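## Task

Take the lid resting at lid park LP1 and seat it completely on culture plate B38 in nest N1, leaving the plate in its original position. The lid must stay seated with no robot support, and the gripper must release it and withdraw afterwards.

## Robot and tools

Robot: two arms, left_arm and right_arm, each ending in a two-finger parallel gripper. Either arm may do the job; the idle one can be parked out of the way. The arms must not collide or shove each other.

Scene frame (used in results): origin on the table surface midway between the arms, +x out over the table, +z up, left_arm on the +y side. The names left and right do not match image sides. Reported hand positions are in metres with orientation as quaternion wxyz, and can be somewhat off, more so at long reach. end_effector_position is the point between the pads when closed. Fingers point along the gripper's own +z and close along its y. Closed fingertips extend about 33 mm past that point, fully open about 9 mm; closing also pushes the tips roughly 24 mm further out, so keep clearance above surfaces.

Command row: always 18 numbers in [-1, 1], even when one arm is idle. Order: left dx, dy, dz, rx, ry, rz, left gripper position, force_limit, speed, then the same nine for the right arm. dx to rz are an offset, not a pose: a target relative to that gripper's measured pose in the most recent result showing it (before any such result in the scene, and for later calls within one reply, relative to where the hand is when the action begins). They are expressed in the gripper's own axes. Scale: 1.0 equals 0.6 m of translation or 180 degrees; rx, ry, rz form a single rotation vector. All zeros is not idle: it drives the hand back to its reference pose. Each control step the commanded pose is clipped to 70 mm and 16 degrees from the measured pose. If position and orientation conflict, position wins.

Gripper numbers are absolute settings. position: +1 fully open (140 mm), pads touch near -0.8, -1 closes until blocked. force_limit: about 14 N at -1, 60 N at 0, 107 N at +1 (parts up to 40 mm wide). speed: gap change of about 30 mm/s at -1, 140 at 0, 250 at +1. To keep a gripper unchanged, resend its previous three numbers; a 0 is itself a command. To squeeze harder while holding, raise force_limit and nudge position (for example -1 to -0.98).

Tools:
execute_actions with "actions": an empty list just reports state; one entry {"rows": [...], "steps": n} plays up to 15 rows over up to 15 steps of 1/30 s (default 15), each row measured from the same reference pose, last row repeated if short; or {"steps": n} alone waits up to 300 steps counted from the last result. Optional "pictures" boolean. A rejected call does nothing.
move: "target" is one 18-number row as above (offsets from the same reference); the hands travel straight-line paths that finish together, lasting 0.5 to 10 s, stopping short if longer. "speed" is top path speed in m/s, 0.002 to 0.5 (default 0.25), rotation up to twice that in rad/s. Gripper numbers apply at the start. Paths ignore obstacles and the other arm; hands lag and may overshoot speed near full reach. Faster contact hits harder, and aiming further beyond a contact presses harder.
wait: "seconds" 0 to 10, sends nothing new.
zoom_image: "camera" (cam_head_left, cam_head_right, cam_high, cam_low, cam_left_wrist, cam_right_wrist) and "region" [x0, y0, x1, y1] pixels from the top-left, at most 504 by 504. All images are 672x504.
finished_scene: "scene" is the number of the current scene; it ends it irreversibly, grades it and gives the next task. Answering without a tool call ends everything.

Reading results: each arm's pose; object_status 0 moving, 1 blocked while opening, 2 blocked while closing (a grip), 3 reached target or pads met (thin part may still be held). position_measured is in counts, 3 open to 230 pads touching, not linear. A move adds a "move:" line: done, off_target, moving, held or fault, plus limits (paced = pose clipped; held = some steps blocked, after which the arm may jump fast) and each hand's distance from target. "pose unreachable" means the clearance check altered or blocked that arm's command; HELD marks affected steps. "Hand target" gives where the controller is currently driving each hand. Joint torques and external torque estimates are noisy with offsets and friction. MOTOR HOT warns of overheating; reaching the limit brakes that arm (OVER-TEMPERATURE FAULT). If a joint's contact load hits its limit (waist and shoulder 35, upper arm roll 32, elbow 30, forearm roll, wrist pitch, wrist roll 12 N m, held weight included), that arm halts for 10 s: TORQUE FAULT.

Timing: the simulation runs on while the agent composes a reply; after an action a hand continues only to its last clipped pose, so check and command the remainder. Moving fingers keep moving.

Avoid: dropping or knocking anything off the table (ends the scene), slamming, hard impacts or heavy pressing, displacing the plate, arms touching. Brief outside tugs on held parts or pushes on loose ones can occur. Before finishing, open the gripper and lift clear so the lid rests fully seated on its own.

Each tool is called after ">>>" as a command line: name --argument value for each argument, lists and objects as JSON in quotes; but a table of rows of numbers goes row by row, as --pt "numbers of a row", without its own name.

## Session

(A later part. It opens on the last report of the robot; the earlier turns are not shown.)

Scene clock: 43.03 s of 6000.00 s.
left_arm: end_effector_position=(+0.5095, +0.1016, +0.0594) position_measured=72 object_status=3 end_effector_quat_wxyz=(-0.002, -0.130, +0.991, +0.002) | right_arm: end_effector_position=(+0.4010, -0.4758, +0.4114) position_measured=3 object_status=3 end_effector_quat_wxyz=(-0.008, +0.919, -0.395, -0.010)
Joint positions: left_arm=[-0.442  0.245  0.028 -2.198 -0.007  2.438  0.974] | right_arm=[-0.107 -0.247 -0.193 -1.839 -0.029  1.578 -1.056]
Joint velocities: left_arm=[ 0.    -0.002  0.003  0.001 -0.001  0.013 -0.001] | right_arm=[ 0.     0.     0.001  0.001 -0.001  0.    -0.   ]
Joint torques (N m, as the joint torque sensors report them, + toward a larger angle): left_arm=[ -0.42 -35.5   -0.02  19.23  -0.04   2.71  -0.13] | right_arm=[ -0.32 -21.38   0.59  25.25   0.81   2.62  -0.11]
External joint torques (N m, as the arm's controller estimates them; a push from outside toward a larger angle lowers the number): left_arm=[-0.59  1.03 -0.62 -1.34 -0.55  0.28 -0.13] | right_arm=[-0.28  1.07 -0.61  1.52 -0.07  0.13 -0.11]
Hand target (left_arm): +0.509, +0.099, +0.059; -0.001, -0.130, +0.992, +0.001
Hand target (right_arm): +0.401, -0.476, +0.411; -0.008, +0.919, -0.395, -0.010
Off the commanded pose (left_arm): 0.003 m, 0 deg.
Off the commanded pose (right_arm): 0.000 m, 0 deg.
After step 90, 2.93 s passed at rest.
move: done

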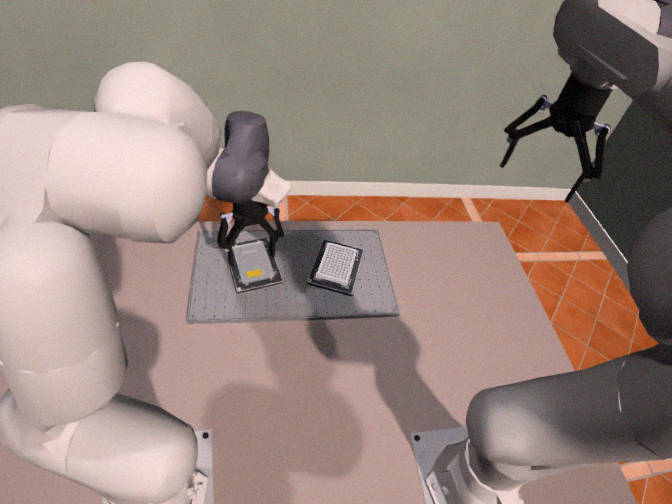

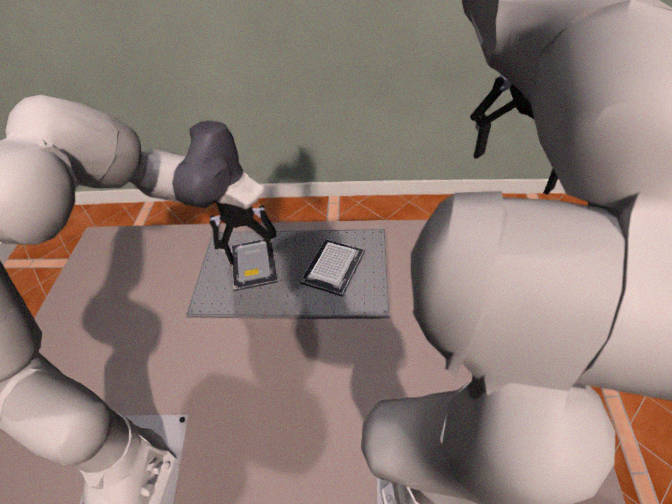

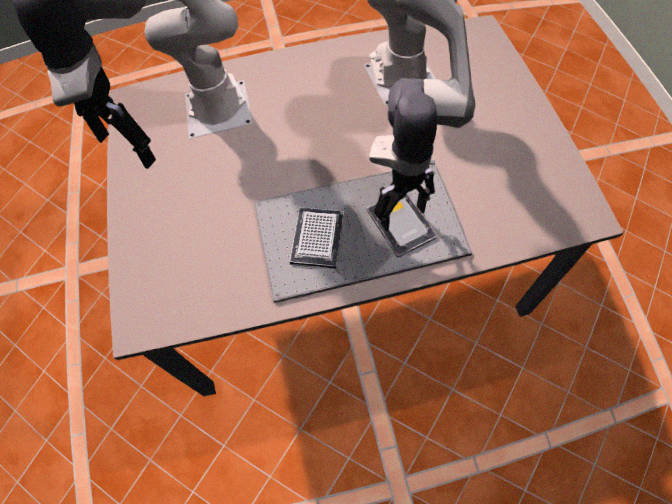

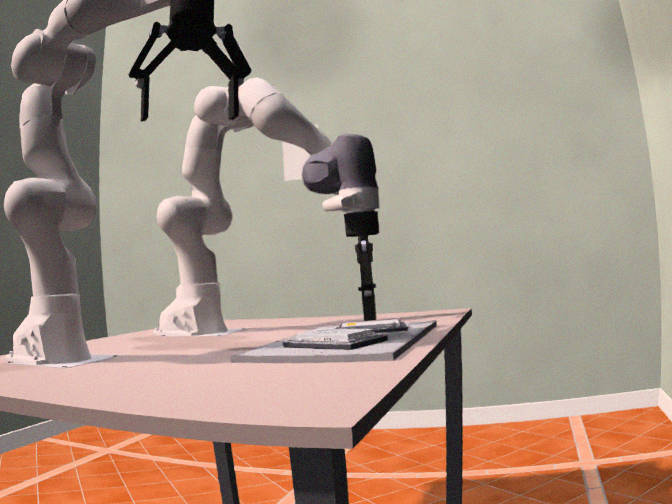

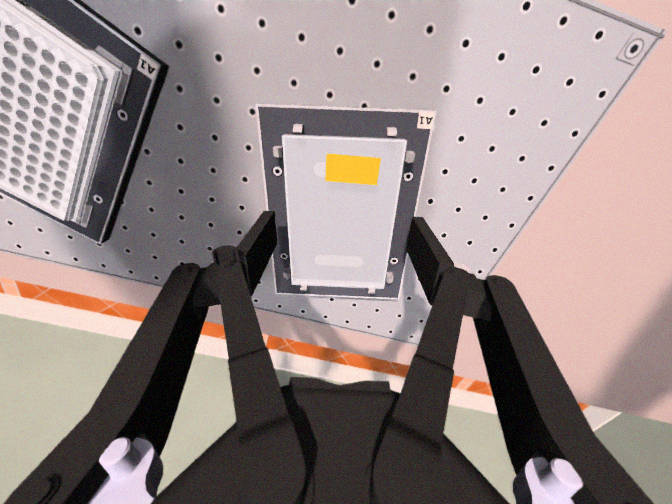

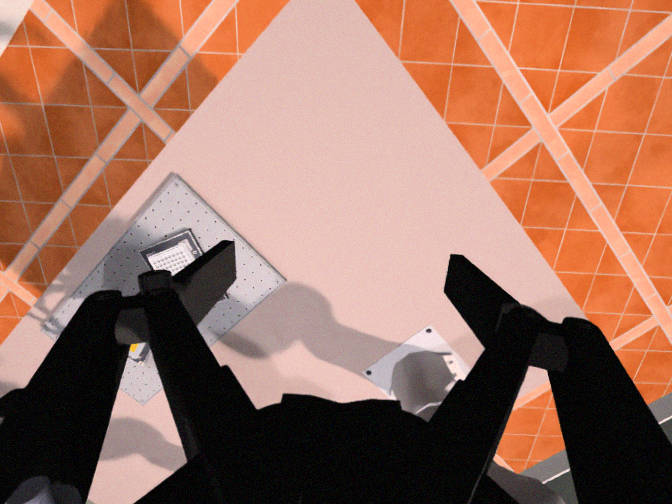

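>>> move --target '[0.003, -0.006, 0.018, 0.001, -0.001, 0.0, 0.45, -0.5, 0, 0, 0, 0, 0, 0, 0, 1, 0, 0]' --speed 0.03

>>> zoom_image --camera "cam_left_wrist" --region '[240, 105, 450, 315]'

>>> zoom_image --camera "cam_low" --region '[330, 290, 420, 345]'

Scene clock: 48.30 s of 6000.00 s.
left_arm: end_effector_position=(+0.5092, +0.0996, +0.0494) position_measured=72 object_status=3 end_effector_quat_wxyz=(-0.001, -0.129, +0.992, +0.002) | right_arm: end_effector_position=(+0.4010, -0.4758, +0.4114) position_measured=3 object_status=3 end_effector_quat_wxyz=(-0.008, +0.919, -0.395, -0.010)
Joint positions: left_arm=[-0.446  0.264  0.028 -2.203 -0.007  2.464  0.973] | right_arm=[-0.107 -0.247 -0.193 -1.839 -0.029  1.578 -1.056]
Joint velocities: left_arm=[-0.003  0.    -0.     0.    -0.     0.014 -0.001] | right_arm=[-0.001  0.    -0.001  0.     0.001 -0.001 -0.001]
Joint torques (N m, as the joint torque sensors report them, + toward a larger angle): left_arm=[ -1.26 -35.82   1.04  19.16  -0.01   2.77  -0.34] | right_arm=[  0.12 -21.38   0.57  25.15   0.79   2.66  -0.13]
External joint torques (N m, as the arm's controller estimates them; a push from outside toward a larger angle lowers the number): left_arm=[-1.31  0.85  0.53 -1.03 -0.5   0.35 -0.34] | right_arm=[ 0.18  1.17 -0.62  1.37 -0.09  0.17 -0.13]
Hand target (left_arm): +0.509, +0.098, +0.049; -0.000, -0.131, +0.991, +0.001
Hand target (right_arm): +0.401, -0.476, +0.411; -0.008, +0.919, -0.395, -0.010
Off the commanded pose (left_arm): 0.002 m, 0 deg.
Off the commanded pose (right_arm): 0.000 m, 0 deg.
After step 90, 1.53 s passed at rest.
move: done

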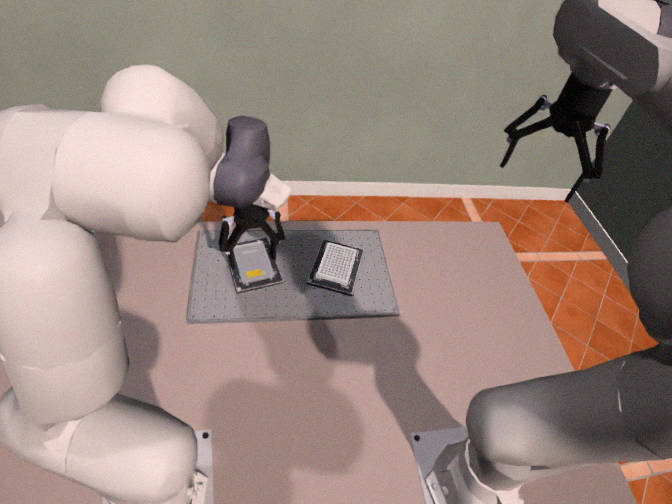

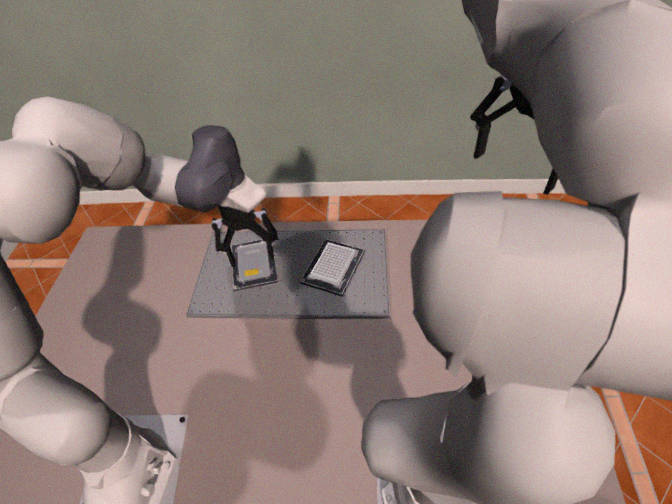

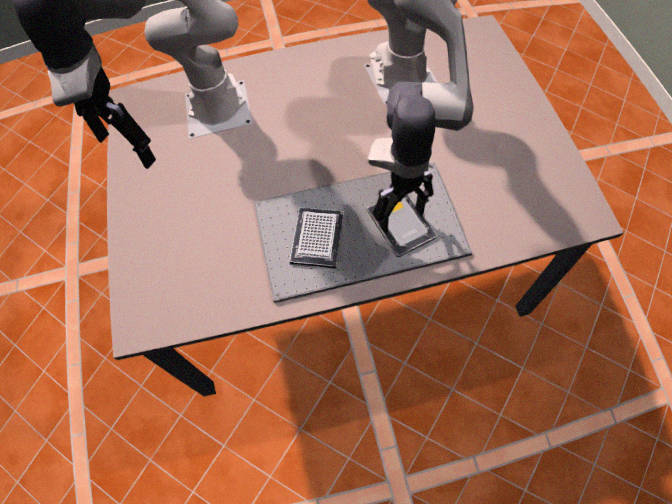

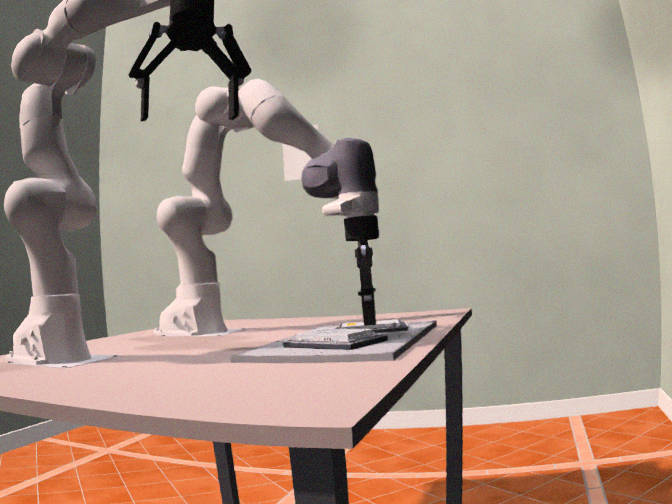

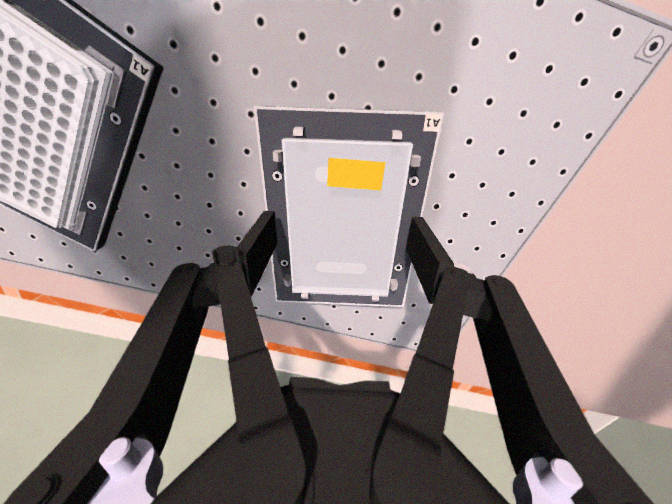

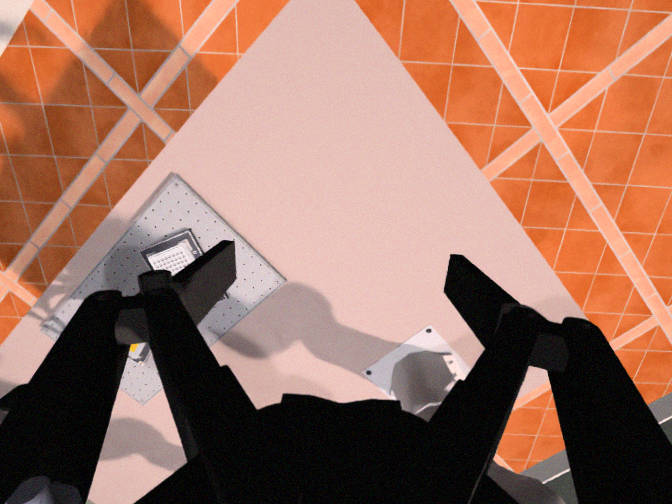

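Region (240, 105, 450, 315) of cam_left_wrist's 672x504 image, scaled by 2.400, with more detail than that image has.

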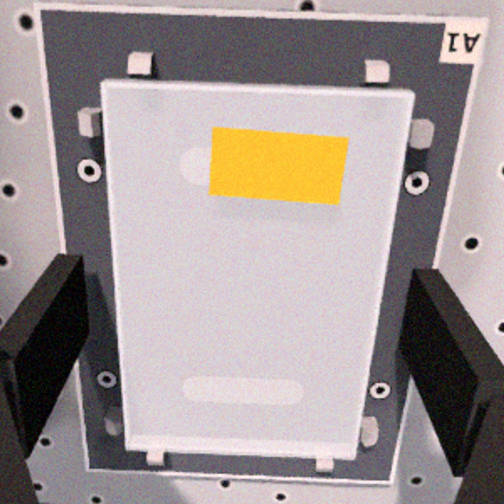

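Region (330, 290, 420, 345) of cam_low's 672x504 image, scaled by 5.600, with more detail than that image has.

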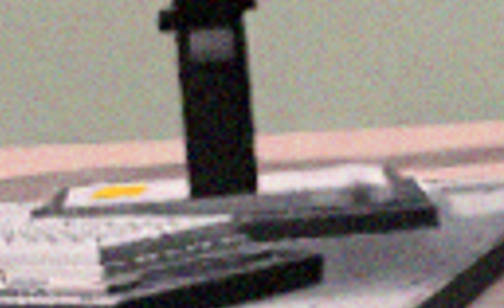

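>>> move --target '[0.0, 0.0, 0.003, 0.0, 0.0, 0.0, 0.33, -0.5, -0.5, 0, 0, 0, 0, 0, 0, 1, 0, 0]' --speed 0.02

>>> zoom_image --camera "cam_left_wrist" --region '[240, 105, 450, 315]'

>>> zoom_image --camera "cam_low" --region '[330, 290, 420, 345]'

Scene clock: 53.90 s of 6000.00 s.
left_arm: end_effector_position=(+0.5092, +0.0994, +0.0484) position_measured=87 object_status=3 end_effector_quat_wxyz=(-0.000, -0.129, +0.992, +0.002) | right_arm: end_effector_position=(+0.4010, -0.4758, +0.4114) position_measured=3 object_status=3 end_effector_quat_wxyz=(-0.008, +0.919, -0.395, -0.010)
Joint positions: left_arm=[-0.446  0.266  0.028 -2.203 -0.007  2.467  0.973] | right_arm=[-0.107 -0.247 -0.193 -1.839 -0.029  1.578 -1.056]
Joint velocities: left_arm=[-0.001 -0.     0.001  0.001  0.     0.    -0.003] | right_arm=[-0.001 -0.001 -0.001 -0.001 -0.001 -0.001 -0.   ]
Joint torques (N m, as the joint torque sensors report them, + toward a larger angle): left_arm=[  0.65 -36.1    1.59  19.58   0.38   2.67  -0.06] | right_arm=[ -0.2  -21.08   0.51  25.07   0.79   2.64  -0.15]
External joint torques (N m, as the arm's controller estimates them; a push from outside toward a larger angle lowers the number): left_arm=[ 0.62  0.71  1.1  -0.7  -0.11  0.22 -0.06] | right_arm=[-0.25  1.33 -0.79  1.37 -0.1   0.16 -0.15]
Hand target (left_arm): +0.509, +0.100, +0.048; -0.001, -0.129, +0.992, +0.002
Hand target (right_arm): +0.401, -0.476, +0.411; -0.008, +0.919, -0.395, -0.010
Off the commanded pose (left_arm): 0.001 m, 0 deg.
Off the commanded pose (right_arm): 0.000 m, 0 deg.
After step 90, 1.90 s passed at rest.
move: done

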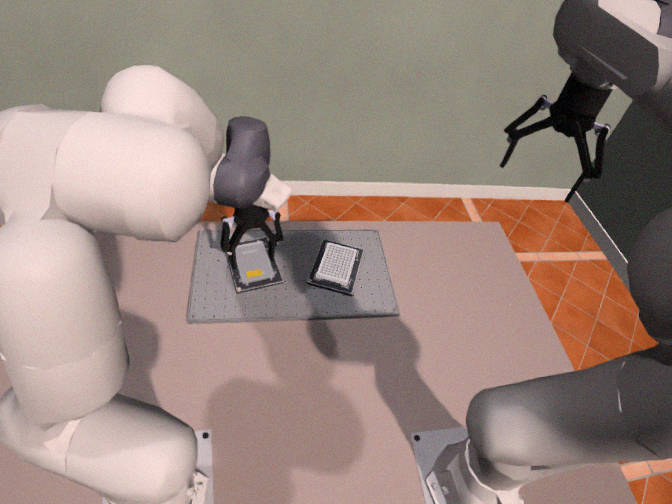

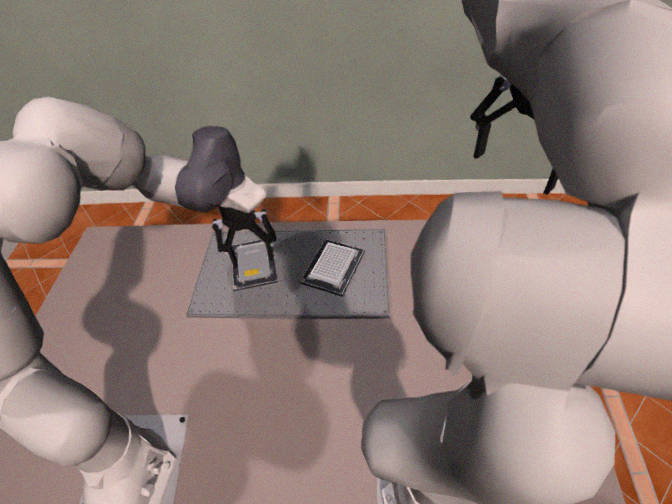

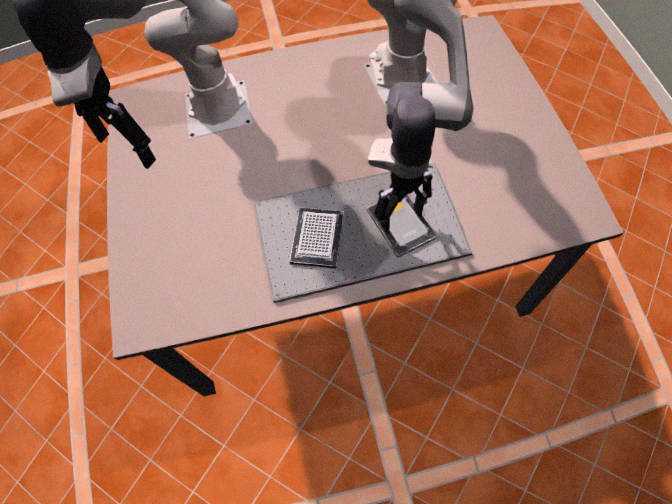

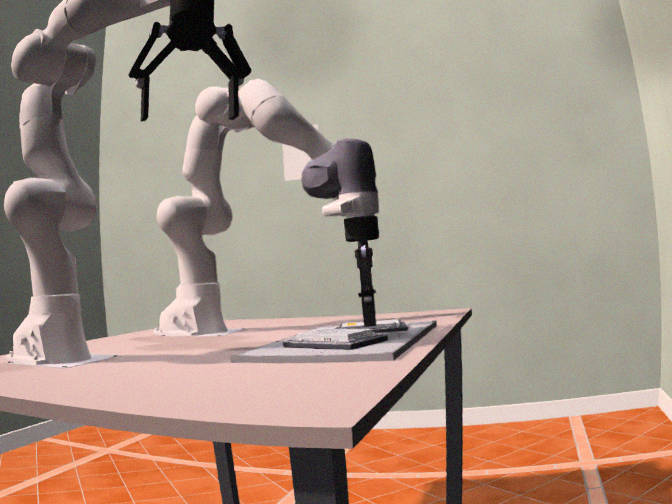

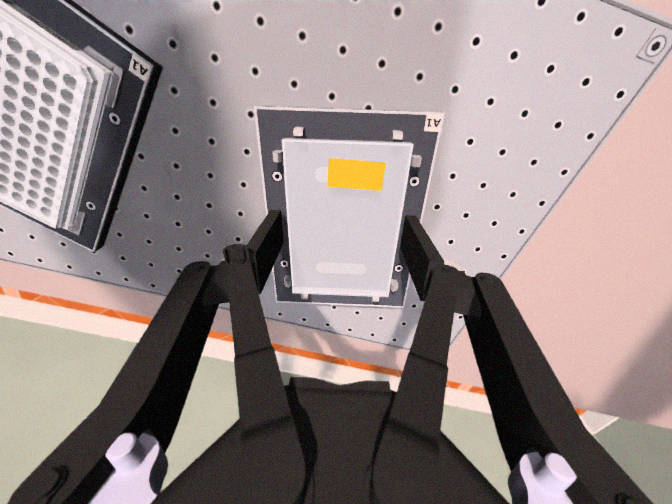

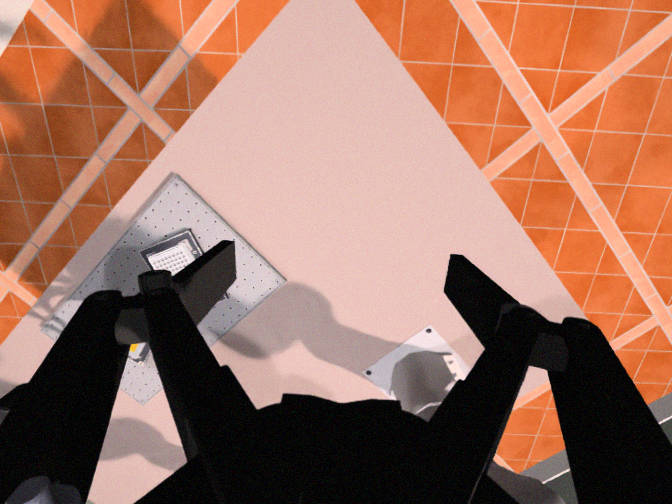

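Region (240, 105, 450, 315) of cam_left_wrist's 672x504 image, scaled by 2.400, with more detail than that image has.

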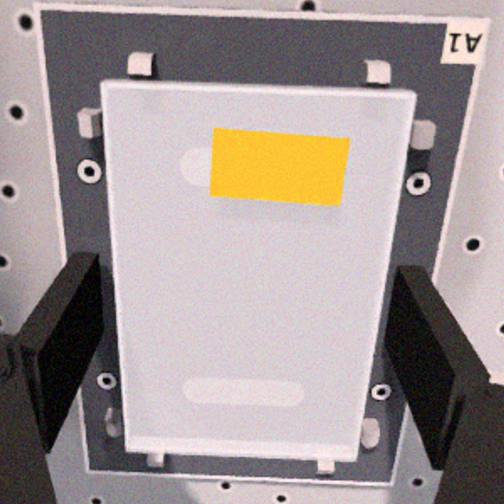

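Region (330, 290, 420, 345) of cam_low's 672x504 image, scaled by 5.600, with more detail than that image has.

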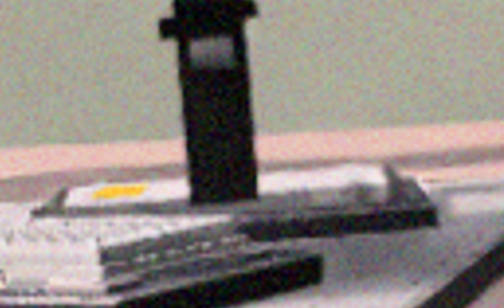

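>>> move --target '[0.0, 0.0, 0.006, 0.0, 0.0, 0.0, 0.33, -0.5, -0.5, 0, 0, 0, 0, 0, 0, 1, 0, 0]' --speed 0.01

>>> zoom_image --camera "cam_low" --region '[330, 290, 420, 345]'

Scene clock: 57.63 s of 6000.00 s.
left_arm: end_effector_position=(+0.5091, +0.0995, +0.0456) position_measured=87 object_status=3 end_effector_quat_wxyz=(-0.001, -0.129, +0.992, +0.002) | right_arm: end_effector_position=(+0.4010, -0.4758, +0.4114) position_measured=3 object_status=3 end_effector_quat_wxyz=(-0.008, +0.919, -0.395, -0.010)
Joint positions: left_arm=[-0.446  0.272  0.028 -2.203 -0.007  2.471  0.973] | right_arm=[-0.107 -0.247 -0.193 -1.839 -0.029  1.578 -1.056]
Joint velocities: left_arm=[-0.    -0.    -0.     0.001 -0.     0.004 -0.   ] | right_arm=[ 0.    -0.     0.001 -0.     0.001  0.     0.002]
Joint torques (N m, as the joint torque sensors report them, + toward a larger angle): left_arm=[  0.4  -36.1    0.88  19.14   0.35   2.77  -0.02] | right_arm=[ -0.31 -21.11   0.56  24.95   0.83   2.6   -0.15]
External joint torques (N m, as the arm's controller estimates them; a push from outside toward a larger angle lowers the number): left_arm=[ 0.55  0.79  0.54 -1.04 -0.14  0.34 -0.02] | right_arm=[-0.36  1.43 -0.76  1.15 -0.07  0.11 -0.15]
Hand target (left_arm): +0.509, +0.099, +0.045; -0.000, -0.129, +0.992, +0.002
Hand target (right_arm): +0.401, -0.476, +0.411; -0.008, +0.919, -0.395, -0.010
Off the commanded pose (left_arm): 0.001 m, 0 deg.
Off the commanded pose (right_arm): 0.000 m, 0 deg.
After step 90, 0.03 s passed at rest.
move: done

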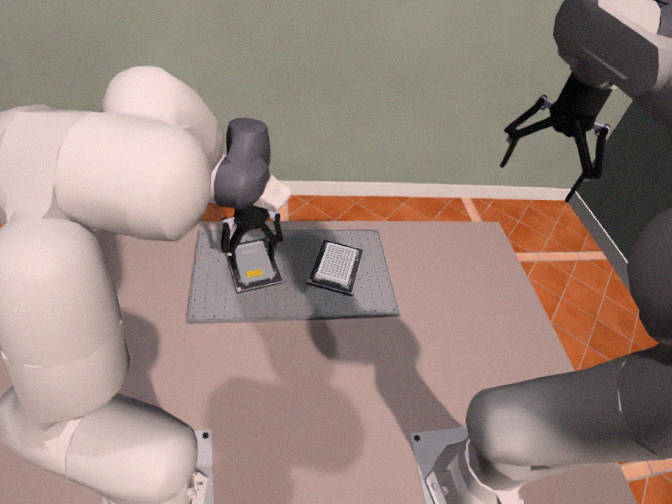

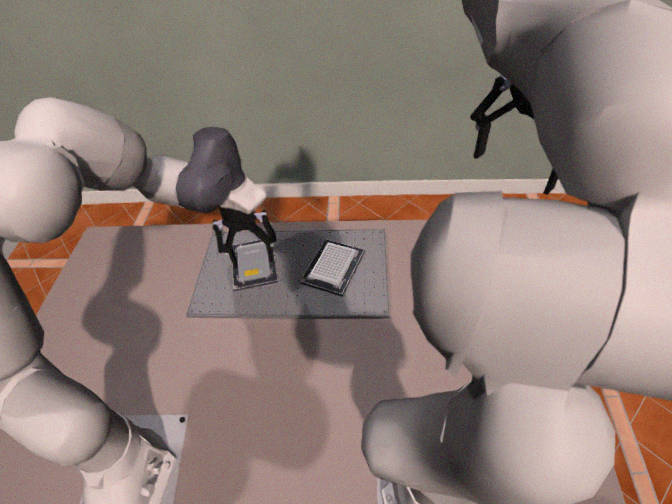

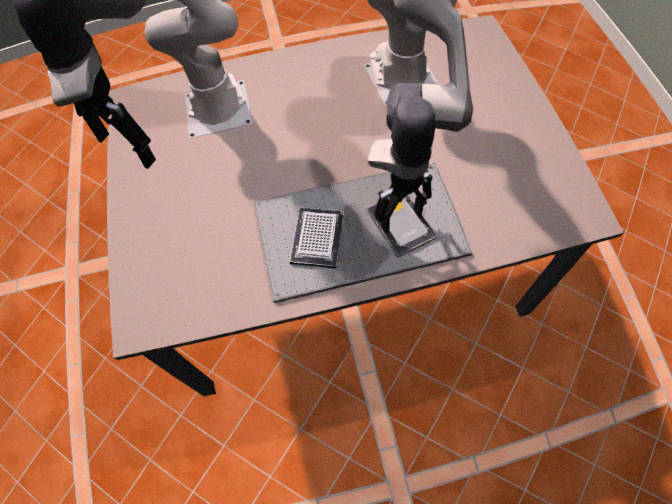

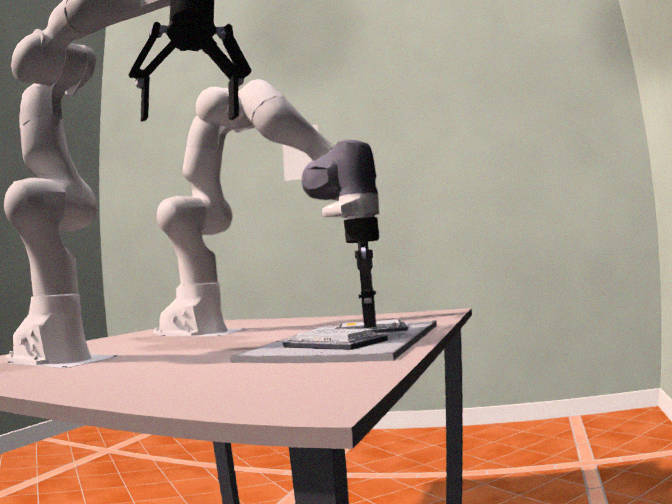

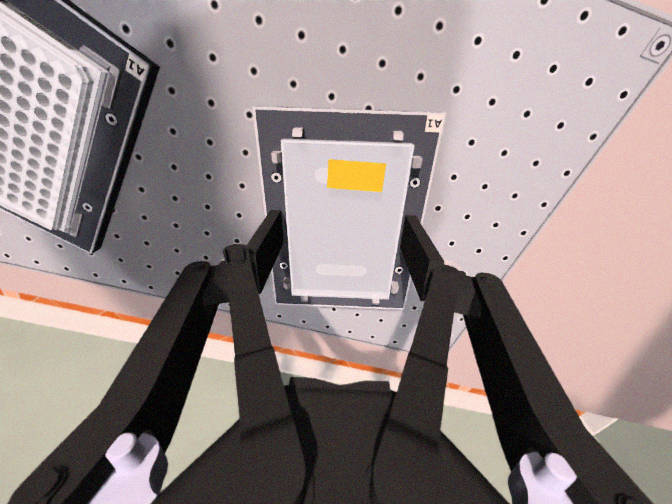

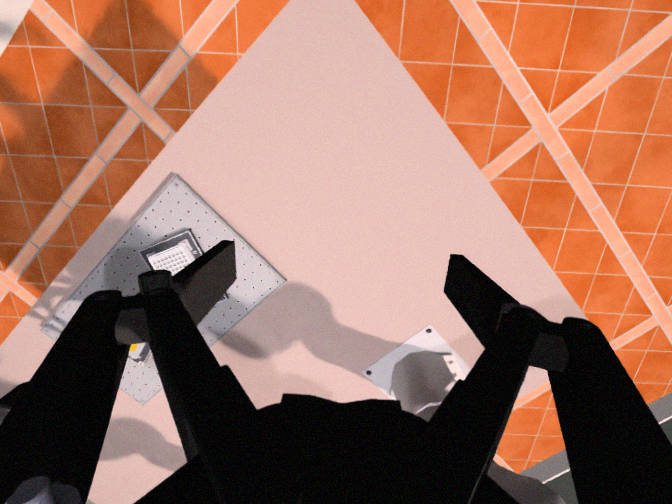

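Region (330, 290, 420, 345) of cam_low's 672x504 image, scaled by 5.600, with more detail than that image has.

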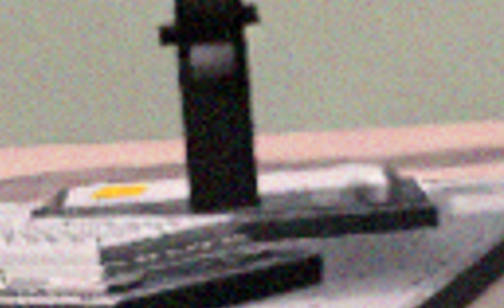

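>>> move --target '[0.0, 0.0, 0.0, 0.0, 0.0, 0.0, -1, -0.4, -0.8, 0, 0, 0, 0, 0, 0, 1, 0, 0]' --speed 0.01

>>> zoom_image --camera "cam_left_wrist" --region '[240, 105, 450, 315]'

Scene clock: 61.50 s of 6000.00 s.
left_arm: end_effector_position=(+0.5095, +0.0993, +0.0460) position_measured=103 object_status=2 end_effector_quat_wxyz=(-0.000, -0.129, +0.992, +0.002) | right_arm: end_effector_position=(+0.4010, -0.4758, +0.4114) position_measured=3 object_status=3 end_effector_quat_wxyz=(-0.008, +0.919, -0.395, -0.010)
Joint positions: left_arm=[-0.446  0.272  0.028 -2.203 -0.007  2.472  0.973] | right_arm=[-0.107 -0.247 -0.193 -1.839 -0.029  1.578 -1.056]
Joint velocities: left_arm=[ 0.    -0.001 -0.     0.    -0.001  0.001 -0.002] | right_arm=[-0.    -0.    -0.    -0.    -0.001 -0.001  0.002]
Joint torques (N m, as the joint torque sensors report them, + toward a larger angle): left_arm=[  0.43 -36.95   1.38  19.79   0.44   2.3   -0.04] | right_arm=[ -0.23 -21.12   0.38  25.12   0.83   2.61  -0.12]
External joint torques (N m, as the arm's controller estimates them; a push from outside toward a larger angle lowers the number): left_arm=[ 0.41  0.01  0.88 -0.4  -0.05 -0.15 -0.04] | right_arm=[-0.26  1.26 -0.91  1.46 -0.06  0.14 -0.12]
Hand target (left_arm): +0.509, +0.099, +0.046; -0.001, -0.129, +0.992, +0.002
Hand target (right_arm): +0.401, -0.476, +0.411; -0.008, +0.919, -0.395, -0.010
Off the commanded pose (left_arm): 0.001 m, 0 deg.
Off the commanded pose (right_arm): 0.000 m, 0 deg.
After step 90, 0.17 s passed at rest.
move: done

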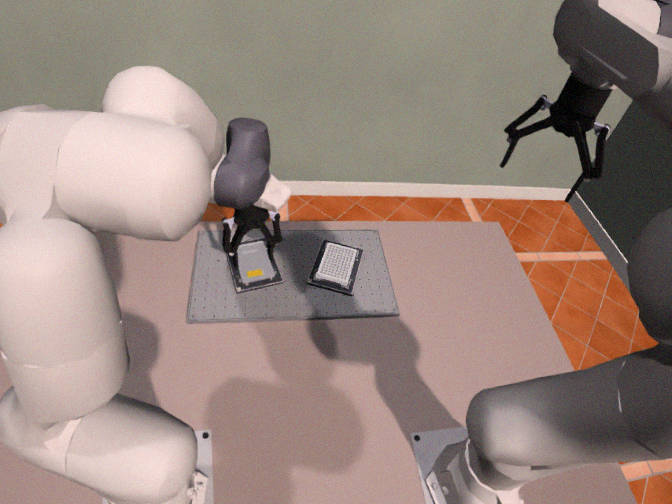

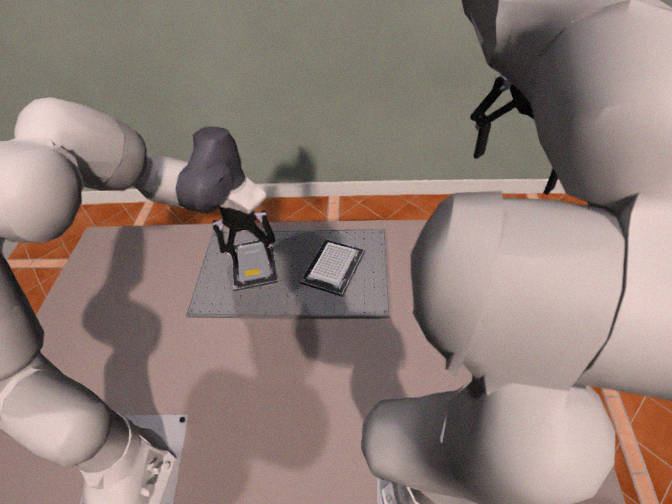

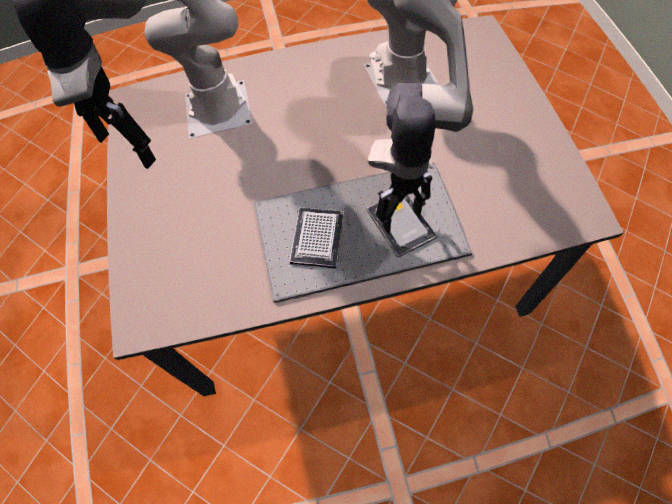

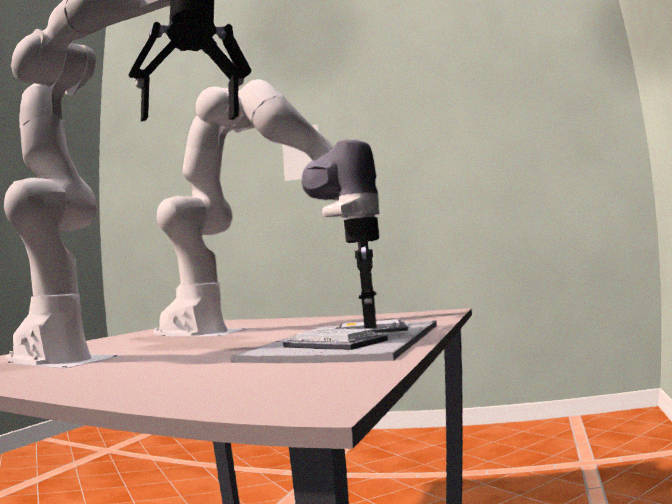

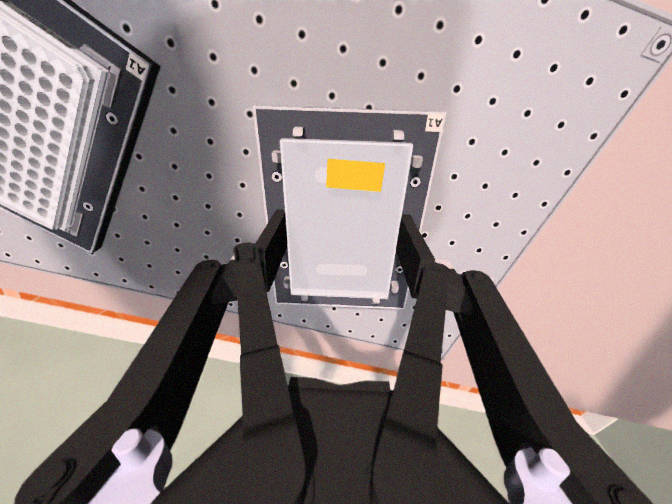

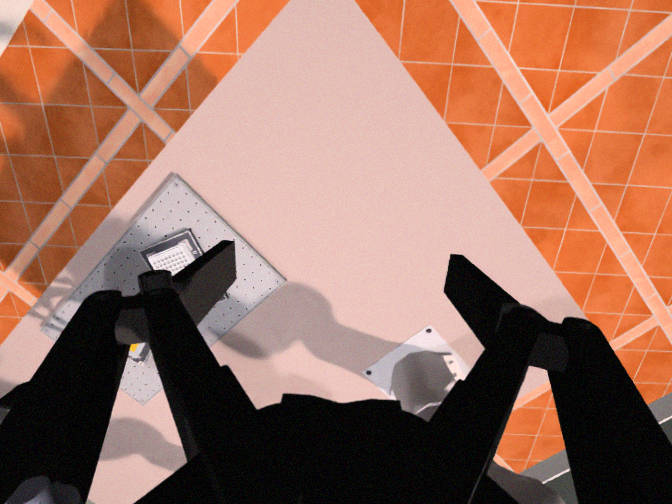

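Region (240, 105, 450, 315) of cam_left_wrist's 672x504 image, scaled by 2.400, with more detail than that image has.

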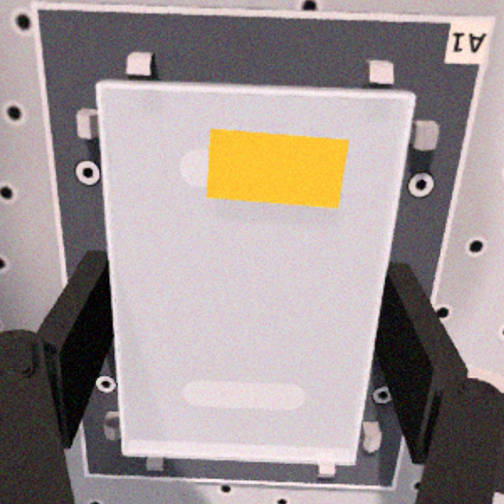

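>>> move --target '[0.0, 0.0, -0.045, 0.0, 0.0, 0.0, -1, -0.4, -0.8, 0, 0, 0, 0, 0, 0, 1, 0, 0]' --speed 0.05

>>> zoom_image --camera "cam_left_wrist" --region '[240, 95, 450, 305]'

>>> zoom_image --camera "cam_low" --region '[270, 280, 430, 360]'

Scene clock: 65.20 s of 6000.00 s.
left_arm: end_effector_position=(+0.5093, +0.0989, +0.0721) position_measured=103 object_status=2 end_effector_quat_wxyz=(+0.000, -0.129, +0.992, +0.001) | right_arm: end_effector_position=(+0.4010, -0.4758, +0.4114) position_measured=3 object_status=3 end_effector_quat_wxyz=(-0.008, +0.919, -0.395, -0.010)
Joint positions: left_arm=[-0.446  0.22   0.028 -2.196 -0.007  2.416  0.973] | right_arm=[-0.107 -0.247 -0.193 -1.839 -0.029  1.578 -1.056]
Joint velocities: left_arm=[ 0.001  0.     0.001 -0.001 -0.001 -0.012  0.001] | right_arm=[ 0.001 -0.     0.001 -0.002  0.     0.    -0.001]
Joint torques (N m, as the joint torque sensors report them, + toward a larger angle): left_arm=[ -0.23 -36.83   1.37  21.25   0.9    2.1   -0.1 ] | right_arm=[  0.16 -21.19   0.57  25.05   0.81   2.63  -0.15]
External joint torques (N m, as the arm's controller estimates them; a push from outside toward a larger angle lowers the number): left_arm=[-0.32 -0.93  0.9   0.43  0.37 -0.34 -0.1 ] | right_arm=[ 0.14  1.28 -0.71  1.36 -0.08  0.16 -0.15]
Hand target (left_arm): +0.509, +0.099, +0.073; -0.000, -0.128, +0.992, +0.002
Hand target (right_arm): +0.401, -0.476, +0.411; -0.008, +0.919, -0.395, -0.010
Off the commanded pose (left_arm): 0.001 m, 0 deg.
Off the commanded pose (right_arm): 0.000 m, 0 deg.
move: done

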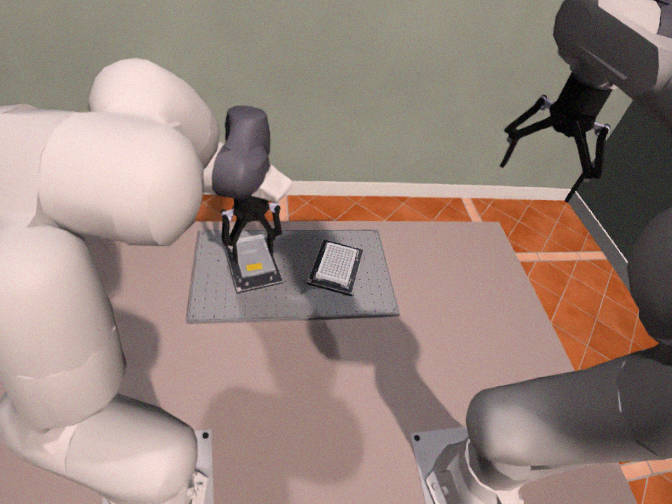

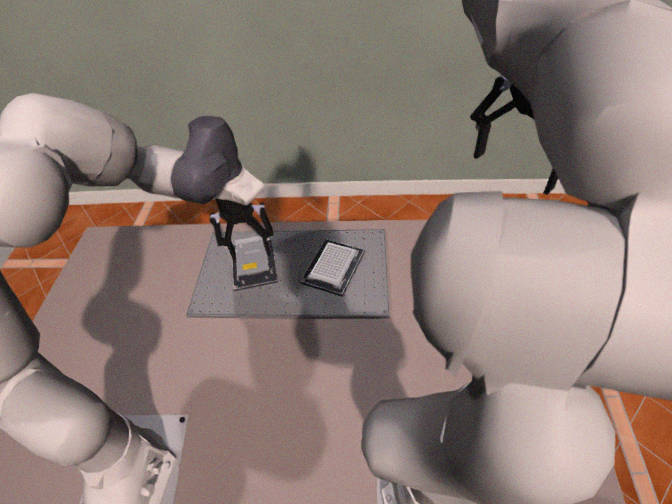

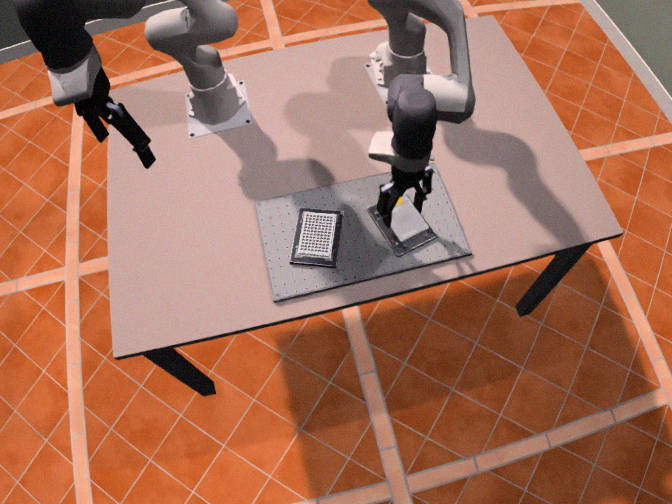

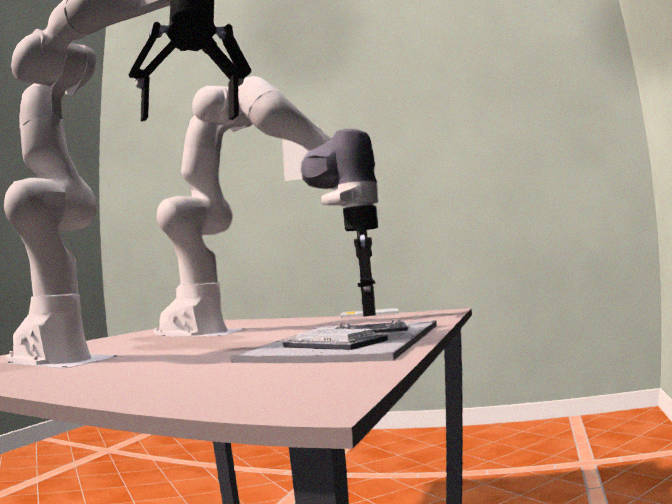

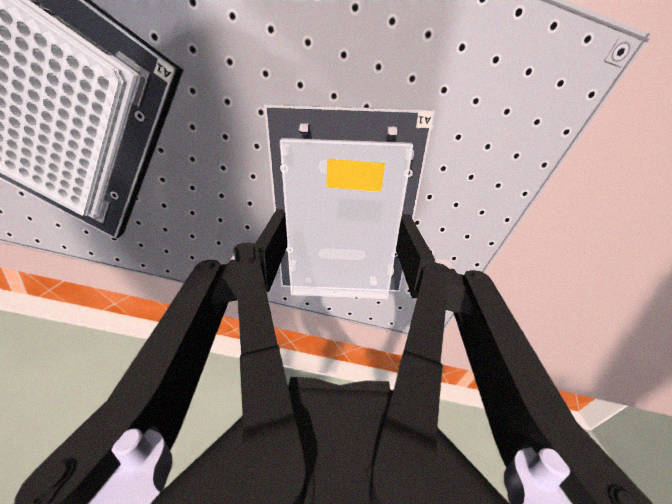

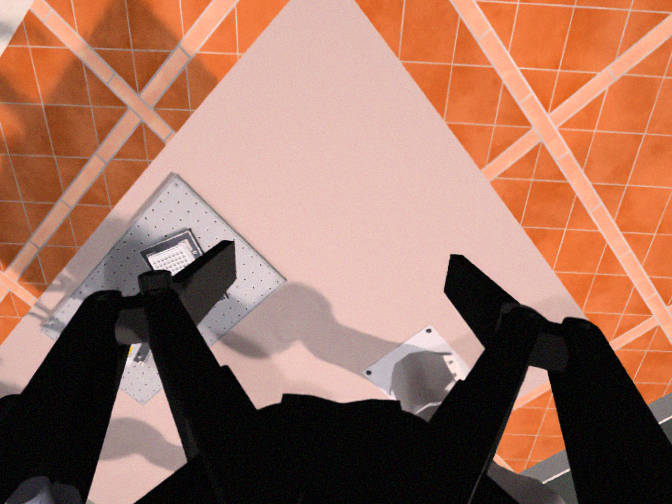

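Region (240, 95, 450, 305) of cam_left_wrist's 672x504 image, scaled by 2.400, with more detail than that image has.

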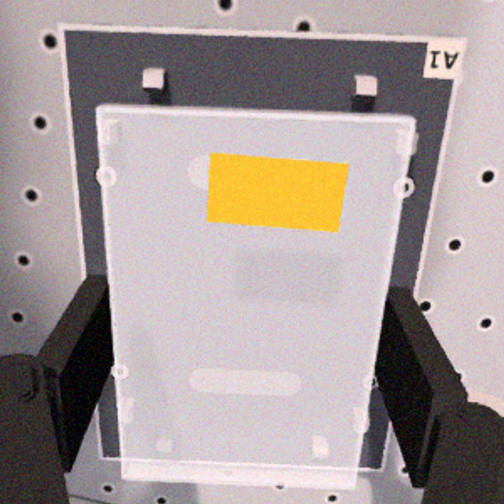

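Region (270, 280, 430, 360) of cam_low's 672x504 image, scaled by 3.150, with more detail than that image has.

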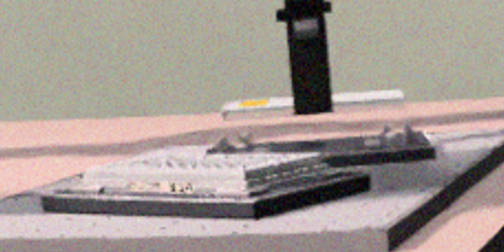

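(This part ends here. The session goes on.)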